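## Task

Place every battery inside the bin labelled X and keep all other objects on the table. No item may stick out past a bin's walls, and every bin must end up standing level on the table. Anything that stays in place only because the robot is holding it does not count. At the end, open the gripper and move the arm away.

## Robot and tools

Robot: one six-joint arm with a two-finger parallel gripper, working over a table that holds batteries, other objects and bins. The arm's base may sit at a slight tilt to the table. Objects can occasionally be tugged while held or nudged while loose, and the simulation keeps running while the operator thinks between calls.

Frame: the scene frame has its origin on the table surface directly under the arm's base. +z is up, and +y is to the left when facing along +x. Positions are in metres and orientations are quaternions in w,x,y,z order. The reported hand position can be off, more so at long reach.

Tool execute_actions. Argument actions is a list holding one item or none. An empty list only reports the current state. An item {"rows": [...], "steps": n} drives the robot for n control steps (1 to 15, default 15; each step is 1/30 s). Each row is used for one step, and the final row repeats if there are fewer rows than steps. An item {"steps": n} with no rows is a wait of up to 300 steps, measured from the previous result. The optional flag pictures (true/false) decides whether camera images come back. They come by default. A refused call sends nothing to the robot.

Row layout: one list of 9 numbers for the single arm, in this order: waist, shoulder, elbow, forearm roll, wrist pitch, wrist roll, gripper position, gripper force_limit, gripper speed. The first six are absolute joint target angles in radians, the same values the Joint positions line shows, not offsets. Stated ranges: waist, shoulder, forearm roll, wrist pitch and wrist roll -6.283 to 6.283; elbow -2.792 to 2.792. The true end of a joint may differ from the stated one by up to 0.010 rad. A target more than 0.010 past a stated end, and also beyond the joint's current angle, gets the call refused. A target past the true end is clipped there, and the result reports "joint sent to its limit" (this can refer to an earlier, still-running action). If that line is missing, it does not prove there is more travel.

The last three numbers of a row lie in [-1, 1] and are absolute settings. position: +1 is fully open (140 mm), about -0.8 is where the pads touch, and -1 keeps closing until blocked. force_limit, on parts up to 40 mm wide: about 14 N at -1, 60 N at 0, 107 N at +1. speed of the finger gap: about 30 mm/s at -1, 140 at 0, 250 at +1.

Motion limits: joint targets move at most 2.09 rad/s for waist and shoulder, 3.14 for elbow and 3.93 for the three wrist joints. They take 0.3 s to ramp up and are synchronised, so from rest all joints arrive together. Each step, the target is kept within 0.456 rad (waist, shoulder), 0.683 (elbow) or 0.854 (wrist joints) of the measured angle. If the targets would move the hand more than 70 mm from where it is, all of them are pulled back toward the measured angles. Between calls the arm keeps heading for the last row sent. It gives up once it has been nearly still for a moment or a step was HELD, and after that only a new action moves it further. Fingers keep closing or opening regardless.

Gripper geometry: fingers point along the hand's +z and close along its y axis. end_effector_position is the point between the pads when they are closed. The fingertips reach about 33 mm past it when closed and 9 mm when open. While closing, the tips advance about 24 mm away from the arm, so leave room above the table.

Gripping: send position -1, then check object_status. 0 means moving, 1 means blocked while opening, 2 means blocked while closing (a grip), and 3 means the target was reached or the pads met (a thin part may still be held). Fingers that have stopped stay put until position changes by 0.01 or more, or until the object slips or yields. To squeeze harder while status is 2, raise force_limit and switch position between -1 and -0.98. position_measured is in counts: 3 is fully open and 230 is pads touching, and it is not linear in mm.

Result lines: the end-effector pose, linear and angular velocities, Joint positions and Joint velocities (rad, rad/s, column order), gripper status, and possibly "joint command not followed" (the clearance check altered or blocked targets; mounting blocks and posts count as part of the arm) and HELD (that step's row was not fully sent). MOTOR HOT warns of heating from carrying load, even during idle thinking. OVER-TEMPERATURE FAULT means the brakes are on until the motors cool.

Faults to avoid: contact torque reaching a joint's load limit (waist 323, shoulder 323, elbow 152, wrist joints 42.7 N m, including held weight), or an outside force of 144 N, stops the arm for 10 s, drops the rest of the call, and lets the arm yield. Avoid drops, slips, slams, hard collisions, hard shoves, and anything leaving the table.

Tool zoom_image: camera is cam_high or cam_wrist, and region is [x0, y0, x1, y1] in pixels of that camera's last image (origin at the top left, at most 504 by 504). It returns an enlarged view. Both cameras give 504x504 images. cam_high is a fixed pinhole camera at about (0.751, 0.018, 1.162) looking down. cam_wrist is a fisheye camera on the hand, and its pose is computed from the joint readings. Calibration may be slightly off in each scene.

Tool finished_scene: argument scene is the current scene's number. Its result gives the next task. Before calling it, leave the batteries at rest in the bin, open the gripper and move the arm clear.

Each tool is called as a command line: name --argument value for each argument, lists and objects as JSON in quotes; but a table of rows of numbers goes row by row, as --pt "numbers of a row", without its own name.

## Session

execute_actions --actions '[]'

Scene clock: 0.00 s of 4800.00 s.
end_effector_position=(+0.0437, +0.1568, +0.3536) position_measured=3 object_status=3 end_effector_quat_wxyz=(-0.030, +0.859, +0.224, -0.460) end_effector_velocity=(-0.000, +0.000, +0.000) end_effector_angular_velocity=(+0.000, -0.000, +0.001)
Joint positions: [ 0.512 -0.197  2.252  0.275  2.011  1.544]
Joint velocities: [ 0.001 -0.001  0.     0.    -0.     0.001]

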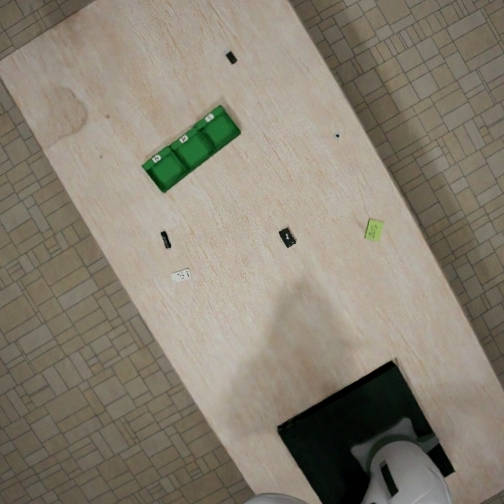

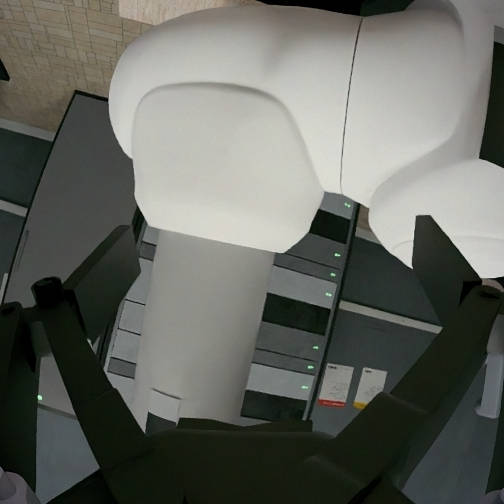

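zoom_image --camera "cam_high" --region '[120, 30, 400, 310]'

Region (120, 30, 400, 310) of cam_high's 504x504 image, scaled by 1.800, with more detail than that image has.

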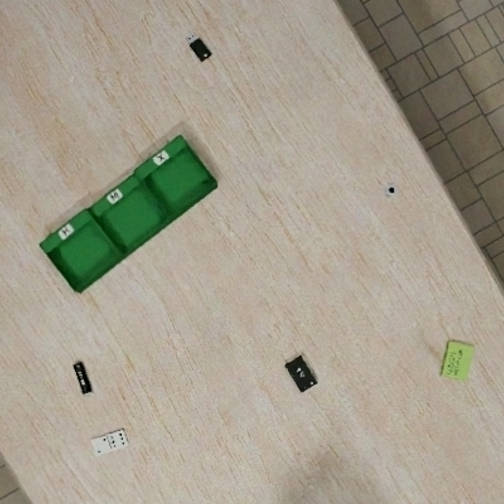

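execute_actions --actions '[{"rows": [[0,0.5,1.5,0,1.14,1.544,1,0,0]], "steps": 15}]' --pictures false

execute_actions --actions '[{"steps": 40}]'

Scene clock: 5.63 s of 4800.00 s.
end_effector_position=(+0.2810, +0.1938, +0.3150) position_measured=3 object_status=3 end_effector_quat_wxyz=(-0.047, +0.946, +0.154, -0.282) end_effector_velocity=(+0.527, -0.002, -0.081) end_effector_angular_velocity=(+0.006, -0.676, -0.368)
Joint positions: [ 0.342 -0.016  2.     0.181  1.714  1.544]
Joint velocities: [-0.347  0.438 -0.508 -0.183 -0.58  -0.   ]
Steps of this call (steps 1 to 90: nothing new was sent; then 2.13 s passed at rest; steps 91 to 105: all 15 steps of this action). Readings (joint positions | what the end effector reports):
91: [0.512 -0.197 2.252 0.275 2.011 1.544] | position_measured=3 object_status=3
92: [0.509 -0.194 2.248 0.273 2.006 1.544] | position_measured=3 object_status=3
94: [0.483 -0.168 2.208 0.258 1.956 1.544] | position_measured=3 object_status=3
98: [0.429 -0.114 2.127 0.227 1.861 1.544] | position_measured=3 object_status=3
105: the state above

Scene clock: 6.97 s of 4800.00 s.
end_effector_position=(+0.8060, +0.0192, +0.1786) position_measured=3 object_status=3 end_effector_quat_wxyz=(+0.001, +1.000, +0.004, +0.003) end_effector_velocity=(+0.001, +0.001, +0.000) end_effector_angular_velocity=(-0.001, -0.001, +0.001)
Joint positions: [0.    0.5   1.5   0.    1.14  1.544]
Joint velocities: [ 0.001  0.001 -0.001 -0.001 -0.001  0.001]
Steps of this call (steps 1 to 40: the robot went on to your last target). Readings (joint positions | what the end effector reports):
1: [0.330 -0.001 1.983 0.175 1.695 1.544] | position_measured=3 object_status=3
2: [0.319 0.015 1.966 0.169 1.675 1.544] | position_measured=3 object_status=3
4: [0.296 0.046 1.933 0.157 1.638 1.544] | position_measured=3 object_status=3
8: [0.253 0.111 1.870 0.134 1.566 1.544] | position_measured=3 object_status=3
40: the state above
camera_calibration (this result's frames):
cam_wrist: T_world_to_cam=[[-0.116683, -0.991823, -0.0516864, 0.129435], [-0.909347, 0.0857654, 0.407101, 0.665562], [-0.39934, 0.0945028, -0.911919, 0.676848], [0, 0, 0, 1]] pos_world=[0.890622, 0.00733024, 0.35297]

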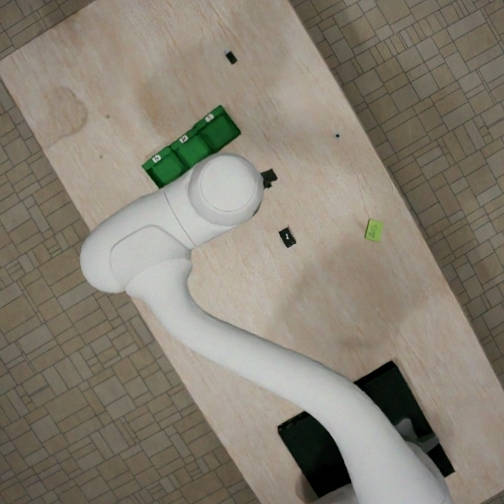

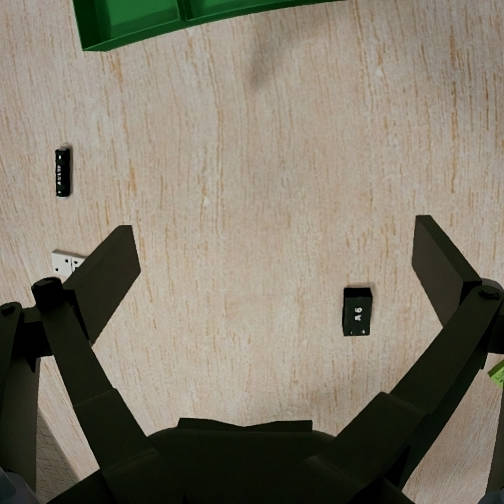

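execute_actions --actions '[{"rows": [[-0.057,0.327,1.932,0,0.883,1.487,0.2,0,0]], "steps": 15}]' --pictures false

execute_actions --actions '[{"steps": 20}]'

Scene clock: 10.33 s of 4800.00 s.
end_effector_position=(+0.6394, -0.0127, +0.1018) position_measured=102 object_status=0 end_effector_quat_wxyz=(+0.001, +1.000, +0.004, +0.002) end_effector_velocity=(-0.232, -0.027, -0.092) end_effector_angular_velocity=(+0.000, -0.001, -0.001)
Joint positions: [-0.055  0.334  1.914 -0.     0.894  1.489]
Joint velocities: [-0.068 -0.212  0.52   0.    -0.309 -0.068]
Steps of this call (steps 1 to 30: the robot went on to your last target; steps 31 to 86: nothing new was sent; steps 87 to 101: all 15 steps of this action). Readings (joint positions | what the end effector reports):
87: [-0.000 0.500 1.500 -0.000 1.140 1.544] | position_measured=3 object_status=0
88: [-0.001 0.498 1.504 -0.000 1.137 1.543] | position_measured=5 object_status=0
90: [-0.006 0.482 1.546 -0.000 1.112 1.538] | position_measured=20 object_status=0
94: [-0.026 0.422 1.694 -0.000 1.025 1.518] | position_measured=50 object_status=0
101: the state above

Scene clock: 11.00 s of 4800.00 s.
end_effector_position=(+0.6313, -0.0136, +0.0984) position_measured=104 object_status=3 end_effector_quat_wxyz=(+0.001, +1.000, +0.004, +0.002) end_effector_velocity=(-0.000, +0.000, +0.000) end_effector_angular_velocity=(-0.000, -0.000, +0.001)
Joint positions: [-0.057  0.327  1.932 -0.     0.883  1.487]
Joint velocities: [ 0.    -0.001  0.     0.    -0.    -0.   ]
Steps of this call (steps 1 to 20: the robot went on to your last target). Readings (joint positions | what the end effector reports):
1: [-0.056 0.329 1.927 -0.000 0.886 1.488] | position_measured=104 object_status=0
2: [-0.057 0.327 1.931 -0.000 0.884 1.487] | position_measured=104 object_status=0
4: [-0.057 0.327 1.931 -0.000 0.883 1.487] | position_measured=104 object_status=0
8: [-0.057 0.327 1.932 -0.000 0.883 1.487] | position_measured=104 object_status=3
20: the state above
camera_calibration (this result's frames):
cam_wrist: T_world_to_cam=[[-0.116875, -0.99181, -0.051502, 0.0724389], [-0.908485, 0.0858167, 0.409011, 0.541435], [-0.401242, 0.0945918, -0.911075, 0.538243], [0, 0, 0, 1]] pos_world=[0.716317, -0.0255319, 0.272658]

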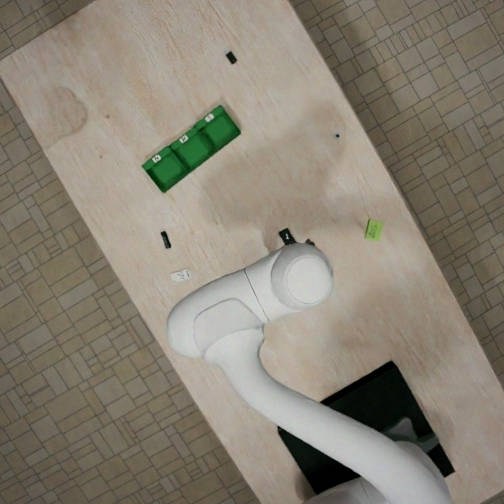

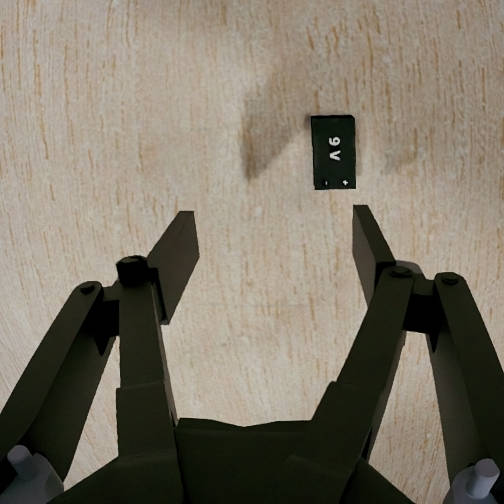

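execute_actions --actions '[{"rows": [[-0.113,0.373,1.862,0,0.907,1.431,0.2,0,0]], "steps": 12}]' --pictures false

execute_actions --actions '[{"rows": [[-0.113,0.445,1.902,0,0.795,1.431,0.2,0,0]], "steps": 15}]'

Scene clock: 15.07 s of 4800.00 s.
end_effector_position=(+0.6644, -0.0536, +0.0993) position_measured=104 object_status=3 end_effector_quat_wxyz=(+0.001, +1.000, +0.004, +0.002) end_effector_velocity=(+0.001, +0.000, +0.001) end_effector_angular_velocity=(-0.000, -0.002, +0.001)
Joint positions: [-0.113  0.373  1.862  0.     0.907  1.431]
Joint velocities: [ 0.001 -0.001 -0.001 -0.    -0.    -0.   ]
Steps of this call (steps 1 to 15: the robot went on to your last target; steps 16 to 90: nothing new was sent; then 0.67 s passed at rest; steps 91 to 102: all 12 steps of this action). Readings (joint positions | what the end effector reports):
91: [-0.057 0.327 1.932 -0.000 0.883 1.487] | position_measured=104 object_status=3
92: [-0.060 0.329 1.929 0.000 0.884 1.484] | position_measured=104 object_status=3
94: [-0.086 0.351 1.895 0.000 0.895 1.457] | position_measured=104 object_status=3
98: [-0.113 0.373 1.863 0.000 0.907 1.431] | position_measured=104 object_status=3
102: the state above

Scene clock: 15.57 s of 4800.00 s.
end_effector_position=(+0.6644, -0.0537, +0.0346) position_measured=104 object_status=3 end_effector_quat_wxyz=(+0.001, +1.000, +0.004, +0.002) end_effector_velocity=(-0.000, -0.000, -0.000) end_effector_angular_velocity=(-0.000, -0.000, +0.000)
Joint positions: [-0.113  0.445  1.902  0.     0.795  1.431]
Joint velocities: [-0.    -0.     0.001 -0.    -0.001 -0.   ]
Steps of this call (steps 1 to 15: all 15 steps of this action). Readings (joint positions | what the end effector reports):
1: [-0.113 0.373 1.862 0.000 0.907 1.431] | position_measured=104 object_status=3
2: [-0.113 0.376 1.863 0.000 0.903 1.431] | position_measured=104 object_status=3
4: [-0.113 0.403 1.880 0.000 0.859 1.431] | position_measured=104 object_status=3
8: [-0.113 0.445 1.902 0.000 0.796 1.431] | position_measured=104 object_status=3
15: the state above
camera_calibration (this result's frames):
cam_wrist: T_world_to_cam=[[-0.116933, -0.991801, -0.0515541, 0.033295], [-0.908495, 0.0858524, 0.408981, 0.601063], [-0.401202, 0.0946601, -0.911085, 0.497113], [0, 0, 0, 1]] pos_world=[0.749399, -0.0656375, 0.208805]

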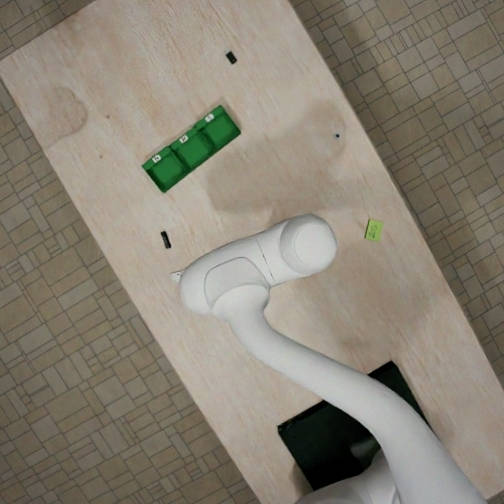

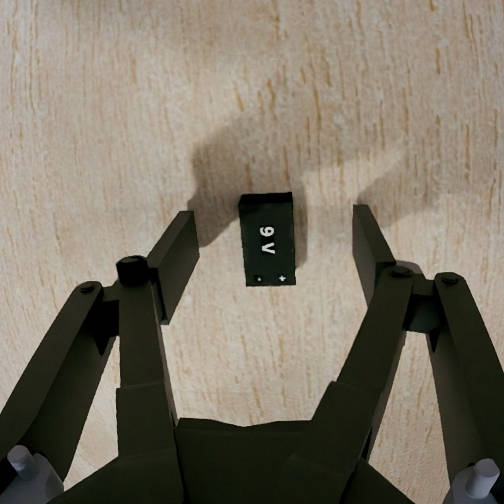

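execute_actions --actions '[{"rows": [[-0.113,0.445,1.902,0,0.795,1.431,-1,0,0]], "steps": 15}]' --pictures false

Scene clock: 17.27 s of 4800.00 s.
end_effector_position=(+0.6644, -0.0537, +0.0346) position_measured=195 object_status=0 end_effector_quat_wxyz=(+0.001, +1.000, +0.004, +0.002) end_effector_velocity=(+0.000, -0.000, +0.001) end_effector_angular_velocity=(-0.000, -0.001, -0.000)
Joint positions: [-0.113  0.445  1.902 -0.     0.795  1.431]
Joint velocities: [-0.    -0.001 -0.    -0.    -0.    -0.   ]
Steps of this call (steps 1 to 15: the robot went on to your last target; steps 16 to 36: nothing new was sent; steps 37 to 51: all 15 steps of this action). Readings (joint positions | what the end effector reports):
37: [-0.113 0.445 1.902 -0.000 0.795 1.431] | position_measured=104 object_status=0
38: [-0.113 0.445 1.902 -0.000 0.795 1.431] | position_measured=105 object_status=0
40: [-0.113 0.445 1.902 -0.000 0.795 1.431] | position_measured=121 object_status=0
44: [-0.113 0.445 1.902 -0.000 0.795 1.431] | position_measured=151 object_status=0
51: the state above

execute_actions --actions '[{"rows": [[-0.113,0.445,1.902,0,0.795,1.431,-1,0,0],[-0.113,0.445,1.902,0,0.795,1.431,-1,0,0],[-0.113,0.445,1.902,0,0.795,1.431,-1,0,0],[-0.113,0.445,1.902,0,0.795,1.431,-1,0,0],[-0.113,0.30,1.80,0,1.04,1.431,-1,0,0]], "steps": 15}]' --pictures false

execute_actions --actions '[{"rows": [[-0.075,0.823,0.999,0,1.319,1.469,-1,0,0]], "steps": 15}]' --pictures false

execute_actions --actions '[{"steps": 30}]'

Scene clock: 20.03 s of 4800.00 s.
end_effector_position=(+0.6651, -0.0536, +0.1730) position_measured=195 object_status=2 end_effector_quat_wxyz=(+0.001, +1.000, +0.004, +0.003) end_effector_velocity=(-0.019, +0.003, +0.171) end_effector_angular_velocity=(-0.001, -0.006, -0.000)
Joint positions: [-0.113  0.304  1.803 -0.     1.033  1.431]
Joint velocities: [-0.    -0.174 -0.115 -0.     0.283 -0.   ]
Steps of this call (steps 1 to 15: the robot went on to your last target; steps 16 to 68: nothing new was sent; steps 69 to 83: all 15 steps of this action). Readings (joint positions | what the end effector reports):
69: [-0.113 0.445 1.902 -0.000 0.795 1.431] | position_measured=195 object_status=2
70: [-0.113 0.445 1.902 -0.000 0.795 1.431] | position_measured=195 object_status=2
72: [-0.113 0.445 1.902 -0.000 0.795 1.431] | position_measured=195 object_status=2
76: [-0.113 0.416 1.881 -0.000 0.847 1.431] | position_measured=195 object_status=2
83: the state above

Scene clock: 20.53 s of 4800.00 s.
end_effector_position=(+0.8590, -0.0609, +0.1771) position_measured=195 object_status=2 end_effector_quat_wxyz=(+0.001, +1.000, +0.004, -0.000) end_effector_velocity=(+0.452, -0.006, -0.044) end_effector_angular_velocity=(-0.002, -0.015, +0.000)
Joint positions: [-0.092  0.586  1.363 -0.     1.196  1.452]
Joint velocities: [ 0.051  0.711 -1.093  0.     0.366  0.051]
Steps of this call (steps 1 to 15: all 15 steps of this action). Readings (joint positions | what the end effector reports):
1: [-0.113 0.301 1.801 -0.000 1.038 1.431] | position_measured=195 object_status=2
2: [-0.113 0.303 1.796 -0.000 1.042 1.431] | position_measured=195 object_status=2
4: [-0.110 0.329 1.755 -0.000 1.059 1.433] | position_measured=195 object_status=2
8: [-0.103 0.425 1.611 -0.000 1.113 1.441] | position_measured=195 object_status=2
15: the state above

Scene clock: 21.53 s of 4800.00 s.
end_effector_position=(+0.9946, -0.0593, +0.1507) position_measured=195 object_status=2 end_effector_quat_wxyz=(+0.001, +1.000, +0.004, +0.002) end_effector_velocity=(+0.000, +0.001, +0.000) end_effector_angular_velocity=(-0.000, -0.000, +0.002)
Joint positions: [-0.075  0.823  0.999 -0.     1.319  1.469]
Joint velocities: [ 0.001 -0.     0.    -0.    -0.    -0.001]
Steps of this call (steps 1 to 30: the robot went on to your last target). Readings (joint positions | what the end effector reports):
1: [-0.090 0.611 1.326 -0.000 1.209 1.454] | position_measured=195 object_status=2
2: [-0.088 0.635 1.288 -0.000 1.222 1.456] | position_measured=195 object_status=2
4: [-0.085 0.685 1.211 -0.000 1.247 1.459] | position_measured=195 object_status=2
8: [-0.078 0.785 1.057 -0.000 1.299 1.466] | position_measured=195 object_status=2
30: the state above
The arm was judged still, so your last target was given up. Only a new action makes it travel on or press farther. Fingers that are still opening or closing keep moving.
camera_calibration (this result's frames):
cam_wrist: T_world_to_cam=[[-0.1168, -0.991818, -0.0515224, 0.0721948], [-0.908903, 0.0858367, 0.408077, 0.854583], [-0.400316, 0.0944921, -0.911492, 0.735018], [0, 0, 0, 1]] pos_world=[1.0794, -0.0712039, 0.324948]

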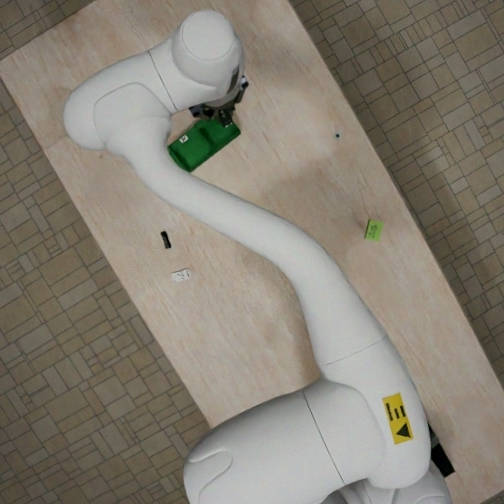

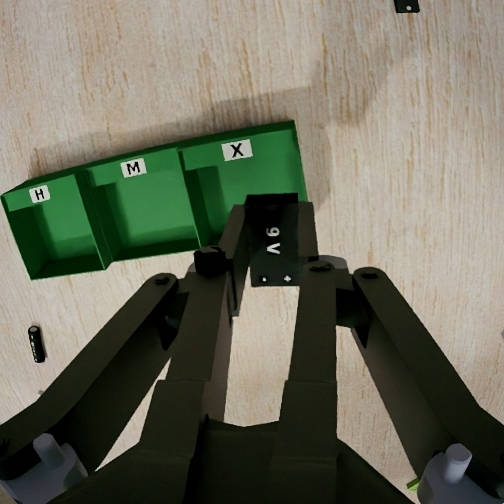

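execute_actions --actions '[{"rows": [[-0.068,0.848,1.084,0,1.210,1.476,-1,0,0]], "steps": 15}]'

Scene clock: 24.57 s of 4800.00 s.
end_effector_position=(+0.9869, -0.0518, +0.0805) position_measured=195 object_status=2 end_effector_quat_wxyz=(+0.001, +1.000, +0.004, +0.002) end_effector_velocity=(-0.000, +0.001, +0.000) end_effector_angular_velocity=(-0.001, -0.000, +0.002)
Joint positions: [-0.068  0.848  1.084 -0.     1.21   1.476]
Joint velocities: [ 0.001 -0.001  0.001 -0.001 -0.001 -0.001]
Steps of this call (steps 1 to 76: nothing new was sent; steps 77 to 91: all 15 steps of this action). Readings (joint positions | what the end effector reports):
77: [-0.075 0.823 0.999 0.000 1.319 1.469] | position_measured=195 object_status=2
78: [-0.075 0.824 1.002 0.000 1.314 1.469] | position_measured=195 object_status=2
80: [-0.072 0.835 1.042 0.000 1.264 1.473] | position_measured=195 object_status=2
84: [-0.068 0.848 1.083 -0.000 1.211 1.476] | position_measured=195 object_status=2
91: the state above
camera_calibration (this result's frames):
cam_wrist: T_world_to_cam=[[-0.116897, -0.991808, -0.0515062, 0.0752165], [-0.90849, 0.0858368, 0.408996, 0.875052], [-0.401224, 0.0946032, -0.911081, 0.668133], [0, 0, 0, 1]] pos_world=[1.07184, -0.063719, 0.254705]

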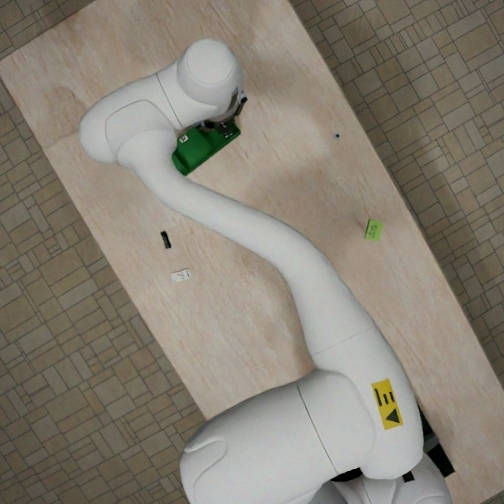

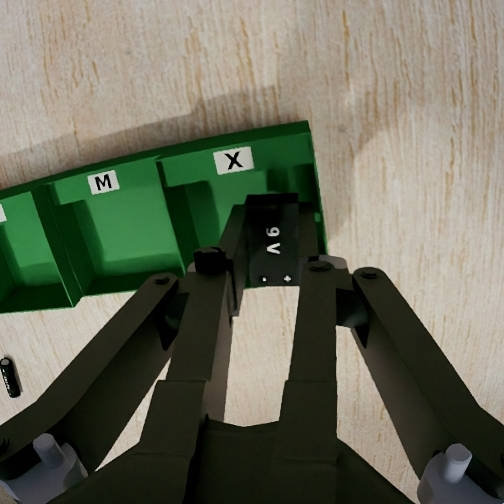

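execute_actions --actions '[{"rows": [[-0.061,0.871,1.041,0,1.230,1.483,-1,0,0]], "steps": 10}]' --pictures false

execute_actions --actions '[{"rows": [[-0.061,0.871,1.041,0,1.230,1.483,-0.3,0,0]], "steps": 10}]' --pictures false

execute_actions --actions '[{"rows": [[-0.061,0.78,1.0,0,1.36,1.483,0.2,0,0]], "steps": 15}]'

Scene clock: 27.10 s of 4800.00 s.
end_effector_position=(+1.0003, -0.0459, +0.0803) position_measured=195 object_status=2 end_effector_quat_wxyz=(+0.001, +1.000, +0.004, +0.002) end_effector_velocity=(+0.001, +0.000, +0.002) end_effector_angular_velocity=(-0.000, -0.002, +0.000)
Joint positions: [-0.061  0.871  1.041  0.     1.23   1.483]
Joint velocities: [ 0.    -0.001 -0.001 -0.     0.     0.   ]
Steps of this call (steps 1 to 15: the robot went on to your last target; steps 16 to 66: nothing new was sent; steps 67 to 76: all 10 steps of this action). Readings (joint positions | what the end effector reports):
67: [-0.068 0.848 1.084 0.000 1.210 1.476] | position_measured=195 object_status=2
68: [-0.067 0.850 1.080 0.000 1.211 1.477] | position_measured=195 object_status=2
70: [-0.063 0.865 1.051 0.000 1.225 1.481] | position_measured=195 object_status=2
74: [-0.061 0.871 1.041 0.000 1.230 1.483] | position_measured=195 object_status=2
76: the state above

Scene clock: 27.43 s of 4800.00 s.
end_effector_position=(+1.0003, -0.0459, +0.0802) position_measured=167 object_status=0 end_effector_quat_wxyz=(+0.001, +1.000, +0.004, +0.002) end_effector_velocity=(-0.000, +0.001, -0.001) end_effector_angular_velocity=(-0.000, +0.001, +0.001)
Joint positions: [-0.061  0.871  1.041  0.     1.23   1.483]
Joint velocities: [ 0.001  0.     0.    -0.001 -0.    -0.   ]
Steps of this call (steps 1 to 10: all 10 steps of this action). Readings (joint positions | what the end effector reports):
1: [-0.061 0.871 1.041 0.000 1.230 1.483] | position_measured=195 object_status=0
2: [-0.061 0.871 1.041 0.000 1.230 1.483] | position_measured=195 object_status=0
4: [-0.061 0.871 1.041 0.000 1.230 1.483] | position_measured=178 object_status=0
8: [-0.061 0.871 1.041 0.000 1.230 1.483] | position_measured=167 object_status=0
10: the state above

Scene clock: 27.93 s of 4800.00 s.
end_effector_position=(+0.9823, -0.0442, +0.1922) position_measured=104 object_status=0 end_effector_quat_wxyz=(+0.001, +1.000, +0.004, +0.003) end_effector_velocity=(-0.000, +0.001, -0.000) end_effector_angular_velocity=(-0.000, +0.001, +0.001)
Joint positions: [-0.061  0.78   1.     0.     1.36   1.483]
Joint velocities: [ 0.001  0.    -0.    -0.     0.    -0.   ]
Steps of this call (steps 1 to 15: all 15 steps of this action). Readings (joint positions | what the end effector reports):
1: [-0.061 0.871 1.041 0.000 1.230 1.483] | position_measured=167 object_status=0
2: [-0.061 0.869 1.040 -0.000 1.234 1.483] | position_measured=165 object_status=0
4: [-0.061 0.843 1.028 -0.000 1.272 1.483] | position_measured=150 object_status=0
8: [-0.061 0.788 1.004 0.000 1.348 1.483] | position_measured=120 object_status=0
15: the state above
camera_calibration (this result's frames):
cam_wrist: T_world_to_cam=[[-0.116753, -0.991821, -0.05158, 0.0878385], [-0.909152, 0.0858279, 0.407525, 0.825454], [-0.399765, 0.0944738, -0.911736, 0.766071], [0, 0, 0, 1]] pos_world=[1.06697, -0.0561005, 0.366592]

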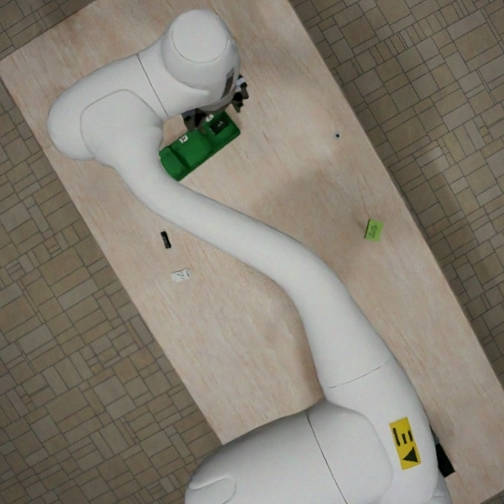

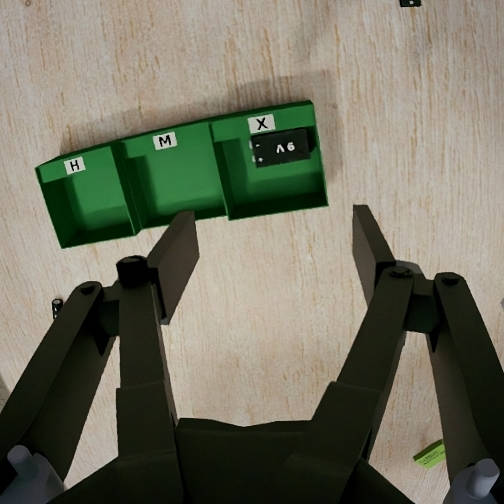

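execute_actions --actions '[{"rows": [[0.243,0.612,1.432,0,1.098,1.787,0.2,0,0]], "steps": 15}]' --pictures false

execute_actions --actions '[{"steps": 20}]'

Scene clock: 29.70 s of 4800.00 s.
end_effector_position=(+0.8857, +0.1514, +0.1417) position_measured=104 object_status=3 end_effector_quat_wxyz=(+0.001, +1.000, +0.004, +0.002) end_effector_velocity=(-0.293, +0.399, -0.116) end_effector_angular_velocity=(-0.000, +0.004, +0.000)
Joint positions: [ 0.15   0.663  1.3   -0.     1.178  1.694]
Joint velocities: [ 0.483 -0.268  0.688  0.    -0.416  0.483]
Steps of this call (steps 1 to 15: the robot went on to your last target; steps 16 to 38: nothing new was sent; steps 39 to 53: all 15 steps of this action). Readings (joint positions | what the end effector reports):
39: [-0.061 0.780 1.000 -0.000 1.360 1.483] | position_measured=104 object_status=3
40: [-0.058 0.778 1.004 -0.000 1.358 1.486] | position_measured=104 object_status=3
42: [-0.032 0.763 1.043 -0.000 1.334 1.514] | position_measured=104 object_status=3
46: [0.036 0.726 1.138 -0.000 1.277 1.580] | position_measured=104 object_status=3
53: the state above

Scene clock: 30.37 s of 4800.00 s.
end_effector_position=(+0.8244, +0.2231, +0.1193) position_measured=104 object_status=3 end_effector_quat_wxyz=(+0.001, +1.000, +0.004, +0.002) end_effector_velocity=(-0.000, +0.000, -0.000) end_effector_angular_velocity=(+0.000, +0.001, +0.001)
Joint positions: [ 0.243  0.612  1.432 -0.     1.098  1.787]
Joint velocities: [ 0.     0.     0.001  0.    -0.    -0.001]
Steps of this call (steps 1 to 20: the robot went on to your last target). Readings (joint positions | what the end effector reports):
1: [0.166 0.654 1.323 -0.000 1.164 1.711] | position_measured=104 object_status=3
2: [0.183 0.645 1.347 -0.000 1.150 1.727] | position_measured=104 object_status=3
4: [0.215 0.627 1.393 -0.000 1.122 1.759] | position_measured=104 object_status=3
8: [0.243 0.612 1.431 -0.000 1.098 1.786] | position_measured=104 object_status=3
20: the state above
camera_calibration (this result's frames):
cam_wrist: T_world_to_cam=[[-0.116901, -0.991814, -0.0513805, 0.330842], [-0.908485, 0.0858911, 0.408997, 0.687987], [-0.401235, 0.0944903, -0.911088, 0.612364], [0, 0, 0, 1]] pos_world=[0.909404, 0.211179, 0.293532]

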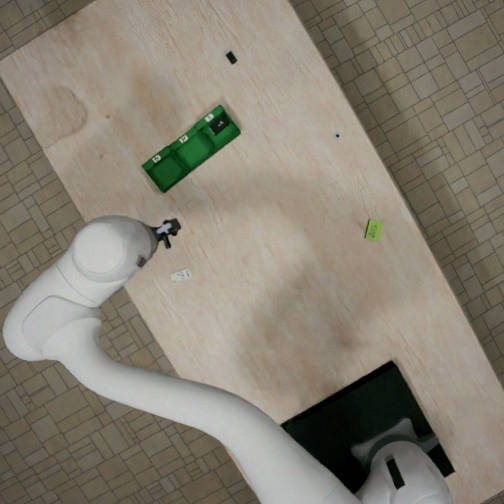

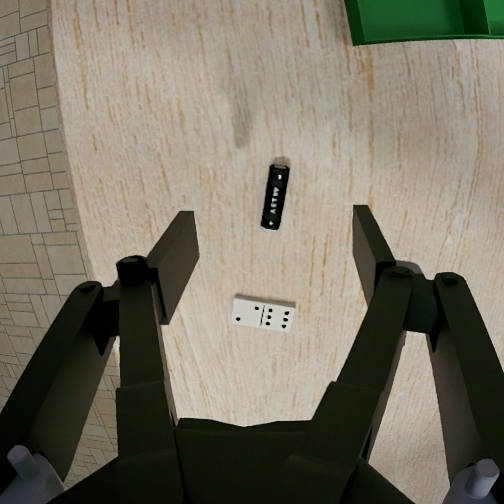

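execute_actions --actions '[{"rows": [[0.24,0.683,1.483,0,0.975,1.914,0.2,0,0]], "steps": 15}]' --pictures false

execute_actions --actions '[{"rows": [[0.24,0.683,1.483,0,0.975,1.914,-1,0,0.5]], "steps": 15}]' --pictures false

execute_actions --actions '[{"steps": 12}]'

Scene clock: 32.83 s of 4800.00 s.
end_effector_position=(+0.8262, +0.2206, +0.0342) position_measured=104 object_status=3 end_effector_quat_wxyz=(+0.001, +0.998, -0.061, +0.002) end_effector_velocity=(+0.000, -0.001, -0.000) end_effector_angular_velocity=(-0.000, +0.000, -0.001)
Joint positions: [ 0.24   0.683  1.483 -0.     0.975  1.914]
Joint velocities: [-0.001  0.     0.    -0.    -0.     0.   ]
Steps of this call (steps 1 to 15: the robot went on to your last target; steps 16 to 59: nothing new was sent; steps 60 to 74: all 15 steps of this action). Readings (joint positions | what the end effector reports):
60: [0.243 0.612 1.432 0.000 1.098 1.787] | position_measured=104 object_status=3
61: [0.243 0.614 1.434 0.000 1.093 1.792] | position_measured=104 object_status=3
63: [0.242 0.641 1.453 0.000 1.046 1.841] | position_measured=104 object_status=3
67: [0.240 0.683 1.482 -0.000 0.977 1.912] | position_measured=104 object_status=3
74: the state above

Scene clock: 33.33 s of 4800.00 s.
end_effector_position=(+0.8262, +0.2206, +0.0343) position_measured=214 object_status=0 end_effector_quat_wxyz=(+0.001, +0.998, -0.061, +0.003) end_effector_velocity=(-0.000, -0.000, -0.000) end_effector_angular_velocity=(+0.000, +0.001, -0.001)
Joint positions: [0.24  0.683 1.483 0.    0.975 1.914]
Joint velocities: [-0.  0.  0.  0.  0.  0.]
Steps of this call (steps 1 to 15: all 15 steps of this action). Readings (joint positions | what the end effector reports):
1: [0.240 0.683 1.483 -0.000 0.975 1.914] | position_measured=104 object_status=0
2: [0.240 0.683 1.483 -0.000 0.975 1.914] | position_measured=106 object_status=0
4: [0.240 0.683 1.483 -0.000 0.975 1.914] | position_measured=127 object_status=0
8: [0.240 0.683 1.483 -0.000 0.975 1.914] | position_measured=169 object_status=0
15: the state above

Scene clock: 33.73 s of 4800.00 s.
end_effector_position=(+0.8262, +0.2206, +0.0342) position_measured=214 object_status=2 end_effector_quat_wxyz=(+0.001, +0.998, -0.061, +0.002) end_effector_velocity=(-0.000, -0.001, -0.000) end_effector_angular_velocity=(+0.000, +0.001, -0.001)
Joint positions: [0.24  0.683 1.483 0.    0.975 1.914]
Joint velocities: [-0.001  0.     0.     0.001  0.    -0.   ]
Steps of this call (steps 1 to 12: the robot went on to your last target). Readings (joint positions | what the end effector reports):
1: [0.240 0.683 1.483 0.000 0.975 1.914] | position_measured=214 object_status=0
2: [0.240 0.683 1.483 0.000 0.975 1.914] | position_measured=214 object_status=0
4: [0.240 0.683 1.483 0.000 0.975 1.914] | position_measured=214 object_status=2
8: [0.240 0.683 1.483 0.000 0.975 1.914] | position_measured=214 object_status=2
12: the state above
camera_calibration (this result's frames):
cam_wrist: T_world_to_cam=[[-0.244382, -0.96826, -0.0524431, 0.424387], [-0.890293, 0.202615, 0.407831, 0.683879], [-0.384261, 0.146356, -0.91155, 0.510308], [0, 0, 0, 1]] pos_world=[0.908656, 0.197666, 0.20852]

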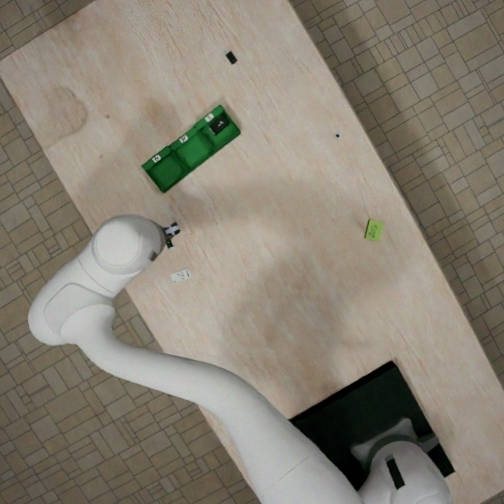

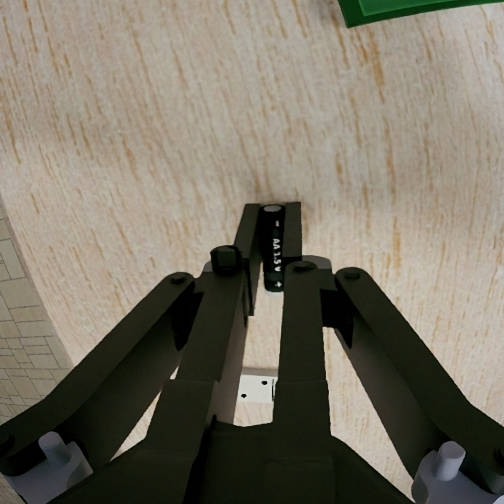

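execute_actions --actions '[{"rows": [[0.24,0.56,1.40,0,1.18,1.914,-1,0,0.5]], "steps": 12}]' --pictures false

execute_actions --actions '[{"rows": [[-0.059,0.76,1.03,0,1.35,2.886,-1,0,0.5]], "steps": 15}]' --pictures false

execute_actions --actions '[{"steps": 15}]' --pictures false

execute_actions --actions '[{"rows": [[-0.059,0.823,1.131,0,1.187,2.886,-1,0,0.5]], "steps": 15}]'

Scene clock: 38.57 s of 4800.00 s.
end_effector_position=(+0.8185, +0.2192, +0.1794) position_measured=214 object_status=2 end_effector_quat_wxyz=(+0.001, +0.998, -0.061, +0.003) end_effector_velocity=(-0.012, -0.003, +0.004) end_effector_angular_velocity=(-0.007, +0.032, +0.000)
Joint positions: [0.24  0.56  1.401 0.    1.179 1.914]
Joint velocities: [ 0.    -0.004 -0.    -0.     0.037 -0.   ]
Steps of this call (steps 1 to 15: the robot went on to your last target; steps 16 to 90: nothing new was sent; then 1.43 s passed at rest; steps 91 to 102: all 12 steps of this action). Readings (joint positions | what the end effector reports):
91: [0.240 0.683 1.483 0.000 0.975 1.914] | position_measured=214 object_status=2
92: [0.240 0.681 1.482 -0.000 0.980 1.914] | position_measured=214 object_status=2
94: [0.240 0.655 1.463 -0.001 1.025 1.914] | position_measured=214 object_status=2
98: [0.240 0.593 1.422 0.000 1.126 1.914] | position_measured=214 object_status=2
102: the state above

Scene clock: 39.07 s of 4800.00 s.
end_effector_position=(+0.9266, +0.0672, +0.1910) position_measured=214 object_status=2 end_effector_quat_wxyz=(-0.000, +0.900, -0.436, +0.003) end_effector_velocity=(+0.206, -0.392, +0.022) end_effector_angular_velocity=(+0.009, -0.007, -1.859)
Joint positions: [0.054 0.684 1.17  0.    1.286 2.507]
Joint velocities: [-0.429  0.286 -0.532 -0.     0.243  1.43 ]
Steps of this call (steps 1 to 15: all 15 steps of this action). Readings (joint positions | what the end effector reports):
1: [0.240 0.560 1.401 0.000 1.180 1.914] | position_measured=214 object_status=2
2: [0.238 0.562 1.398 0.000 1.181 1.920] | position_measured=214 object_status=2
4: [0.220 0.574 1.375 0.000 1.192 1.972] | position_measured=214 object_status=2
8: [0.157 0.616 1.297 0.000 1.228 2.165] | position_measured=214 object_status=2
15: the state above

Scene clock: 39.57 s of 4800.00 s.
end_effector_position=(+0.9724, -0.0415, +0.1957) position_measured=214 object_status=2 end_effector_quat_wxyz=(-0.001, +0.767, -0.642, +0.003) end_effector_velocity=(-0.000, -0.001, -0.000) end_effector_angular_velocity=(+0.000, +0.001, -0.002)
Joint positions: [-0.059  0.76   1.03  -0.     1.35   2.886]
Joint velocities: [-0.001  0.001 -0.    -0.     0.001  0.001]
Steps of this call (steps 1 to 15: the robot went on to your last target). Readings (joint positions | what the end effector reports):
1: [0.040 0.694 1.153 0.000 1.294 2.556] | position_measured=214 object_status=2
2: [0.025 0.704 1.135 0.000 1.302 2.604] | position_measured=214 object_status=2
4: [-0.003 0.723 1.099 0.000 1.318 2.700] | position_measured=214 object_status=2
8: [-0.052 0.755 1.039 -0.000 1.346 2.863] | position_measured=214 object_status=2
15: the state above

Scene clock: 40.07 s of 4800.00 s.
end_effector_position=(+0.9728, -0.0417, +0.0806) position_measured=214 object_status=2 end_effector_quat_wxyz=(-0.001, +0.767, -0.642, +0.003) end_effector_velocity=(-0.001, -0.002, -0.002) end_effector_angular_velocity=(+0.001, +0.002, -0.002)
Joint positions: [-0.059  0.823  1.131  0.     1.187  2.886]
Joint velocities: [-0.002  0.002  0.001  0.001 -0.001  0.   ]
Steps of this call (steps 1 to 15: all 15 steps of this action). Readings (joint positions | what the end effector reports):
1: [-0.059 0.760 1.030 -0.000 1.350 2.886] | position_measured=214 object_status=2
2: [-0.059 0.762 1.033 -0.000 1.345 2.886] | position_measured=214 object_status=2
4: [-0.059 0.780 1.064 -0.000 1.296 2.886] | position_measured=214 object_status=2
8: [-0.059 0.818 1.122 -0.000 1.201 2.886] | position_measured=214 object_status=2
15: the state above
camera_calibration (this result's frames):
cam_wrist: T_world_to_cam=[[-0.996942, -0.0523247, -0.0580473, 0.979472], [-0.0716023, 0.909184, 0.410191, 0.081498], [0.0313126, 0.413093, -0.91015, 0.254054], [0, 0, 0, 1]] pos_world=[0.974357, -0.127794, 0.254653]

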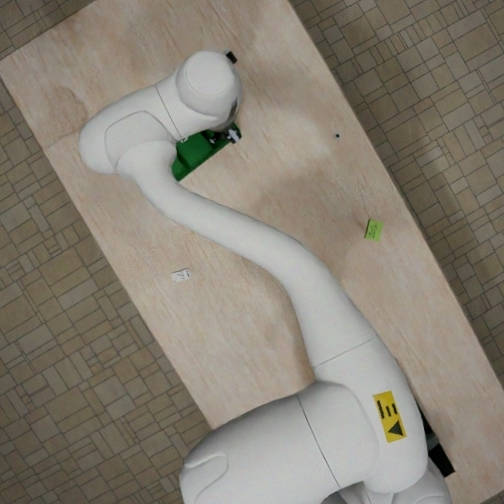

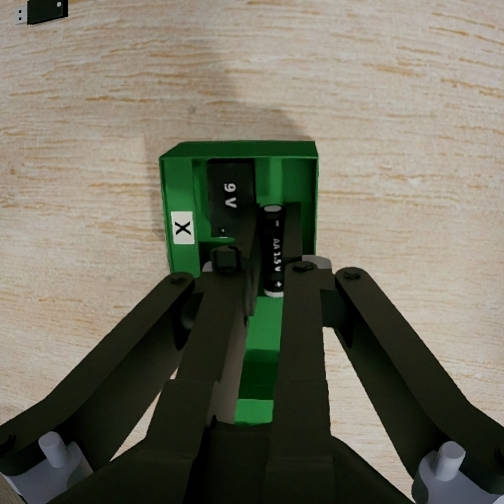

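Looks fine; release.

execute_actions --actions '[{"rows": [[-0.059,0.823,1.131,0,1.187,2.886,-0.5,0,0]], "steps": 10}]' --pictures false

execute_actions --actions '[{"rows": [[-0.059,0.72,1.0,0,1.42,2.886,-0.5,0,0]], "steps": 15}]'

Scene clock: 42.00 s of 4800.00 s.
end_effector_position=(+0.9728, -0.0418, +0.0804) position_measured=192 object_status=0 end_effector_quat_wxyz=(-0.001, +0.767, -0.642, +0.003) end_effector_velocity=(-0.001, +0.001, +0.000) end_effector_angular_velocity=(-0.001, +0.001, +0.001)
Joint positions: [-0.059  0.823  1.131 -0.     1.187  2.886]
Joint velocities: [ 0.001 -0.001  0.001 -0.001  0.001  0.   ]
Steps of this call (steps 1 to 15: the robot went on to your last target; steps 16 to 48: nothing new was sent; steps 49 to 58: all 10 steps of this action). Readings (joint positions | what the end effector reports):
49: [-0.059 0.823 1.131 -0.000 1.187 2.886] | position_measured=214 object_status=0
50: [-0.059 0.823 1.131 -0.000 1.187 2.886] | position_measured=214 object_status=0
52: [-0.059 0.823 1.131 -0.000 1.187 2.886] | position_measured=197 object_status=0
56: [-0.059 0.823 1.131 -0.000 1.187 2.886] | position_measured=192 object_status=0
58: the state above

Scene clock: 42.50 s of 4800.00 s.
end_effector_position=(+0.9609, -0.0406, +0.2503) position_measured=192 object_status=3 end_effector_quat_wxyz=(-0.001, +0.767, -0.642, +0.003) end_effector_velocity=(+0.004, -0.001, +0.007) end_effector_angular_velocity=(-0.001, -0.008, -0.000)
Joint positions: [-0.059  0.72   1.001  0.     1.42   2.886]
Joint velocities: [-0.     0.    -0.014  0.     0.006 -0.   ]
Steps of this call (steps 1 to 15: all 15 steps of this action). Readings (joint positions | what the end effector reports):
1: [-0.059 0.823 1.131 -0.000 1.187 2.886] | position_measured=192 object_status=0
2: [-0.059 0.821 1.129 -0.000 1.192 2.886] | position_measured=192 object_status=0
4: [-0.059 0.800 1.101 -0.000 1.241 2.886] | position_measured=192 object_status=3
8: [-0.059 0.755 1.044 0.000 1.341 2.886] | position_measured=192 object_status=3
15: the state above
camera_calibration (this result's frames):
cam_wrist: T_world_to_cam=[[-0.996925, -0.0522701, -0.0583815, 0.977544], [-0.071687, 0.909226, 0.410083, 0.010075], [0.0316469, 0.413007, -0.910178, 0.408106], [0, 0, 0, 1]] pos_world=[0.962345, -0.126615, 0.424388]

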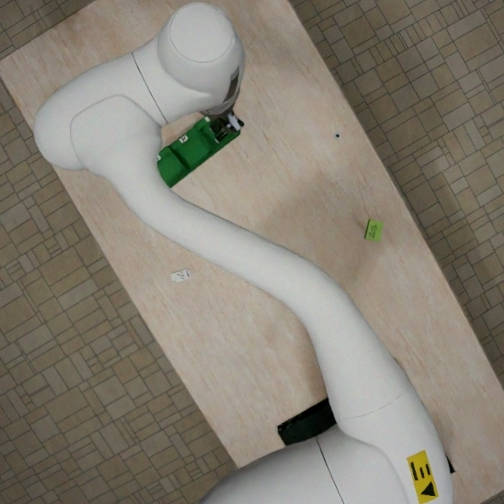

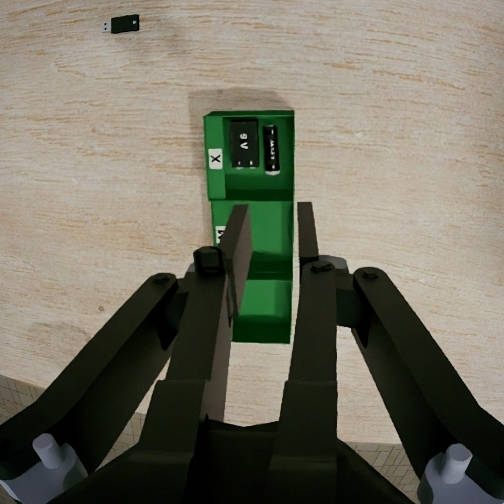

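finished_scene --scene 1

The scene is finished: the task was done.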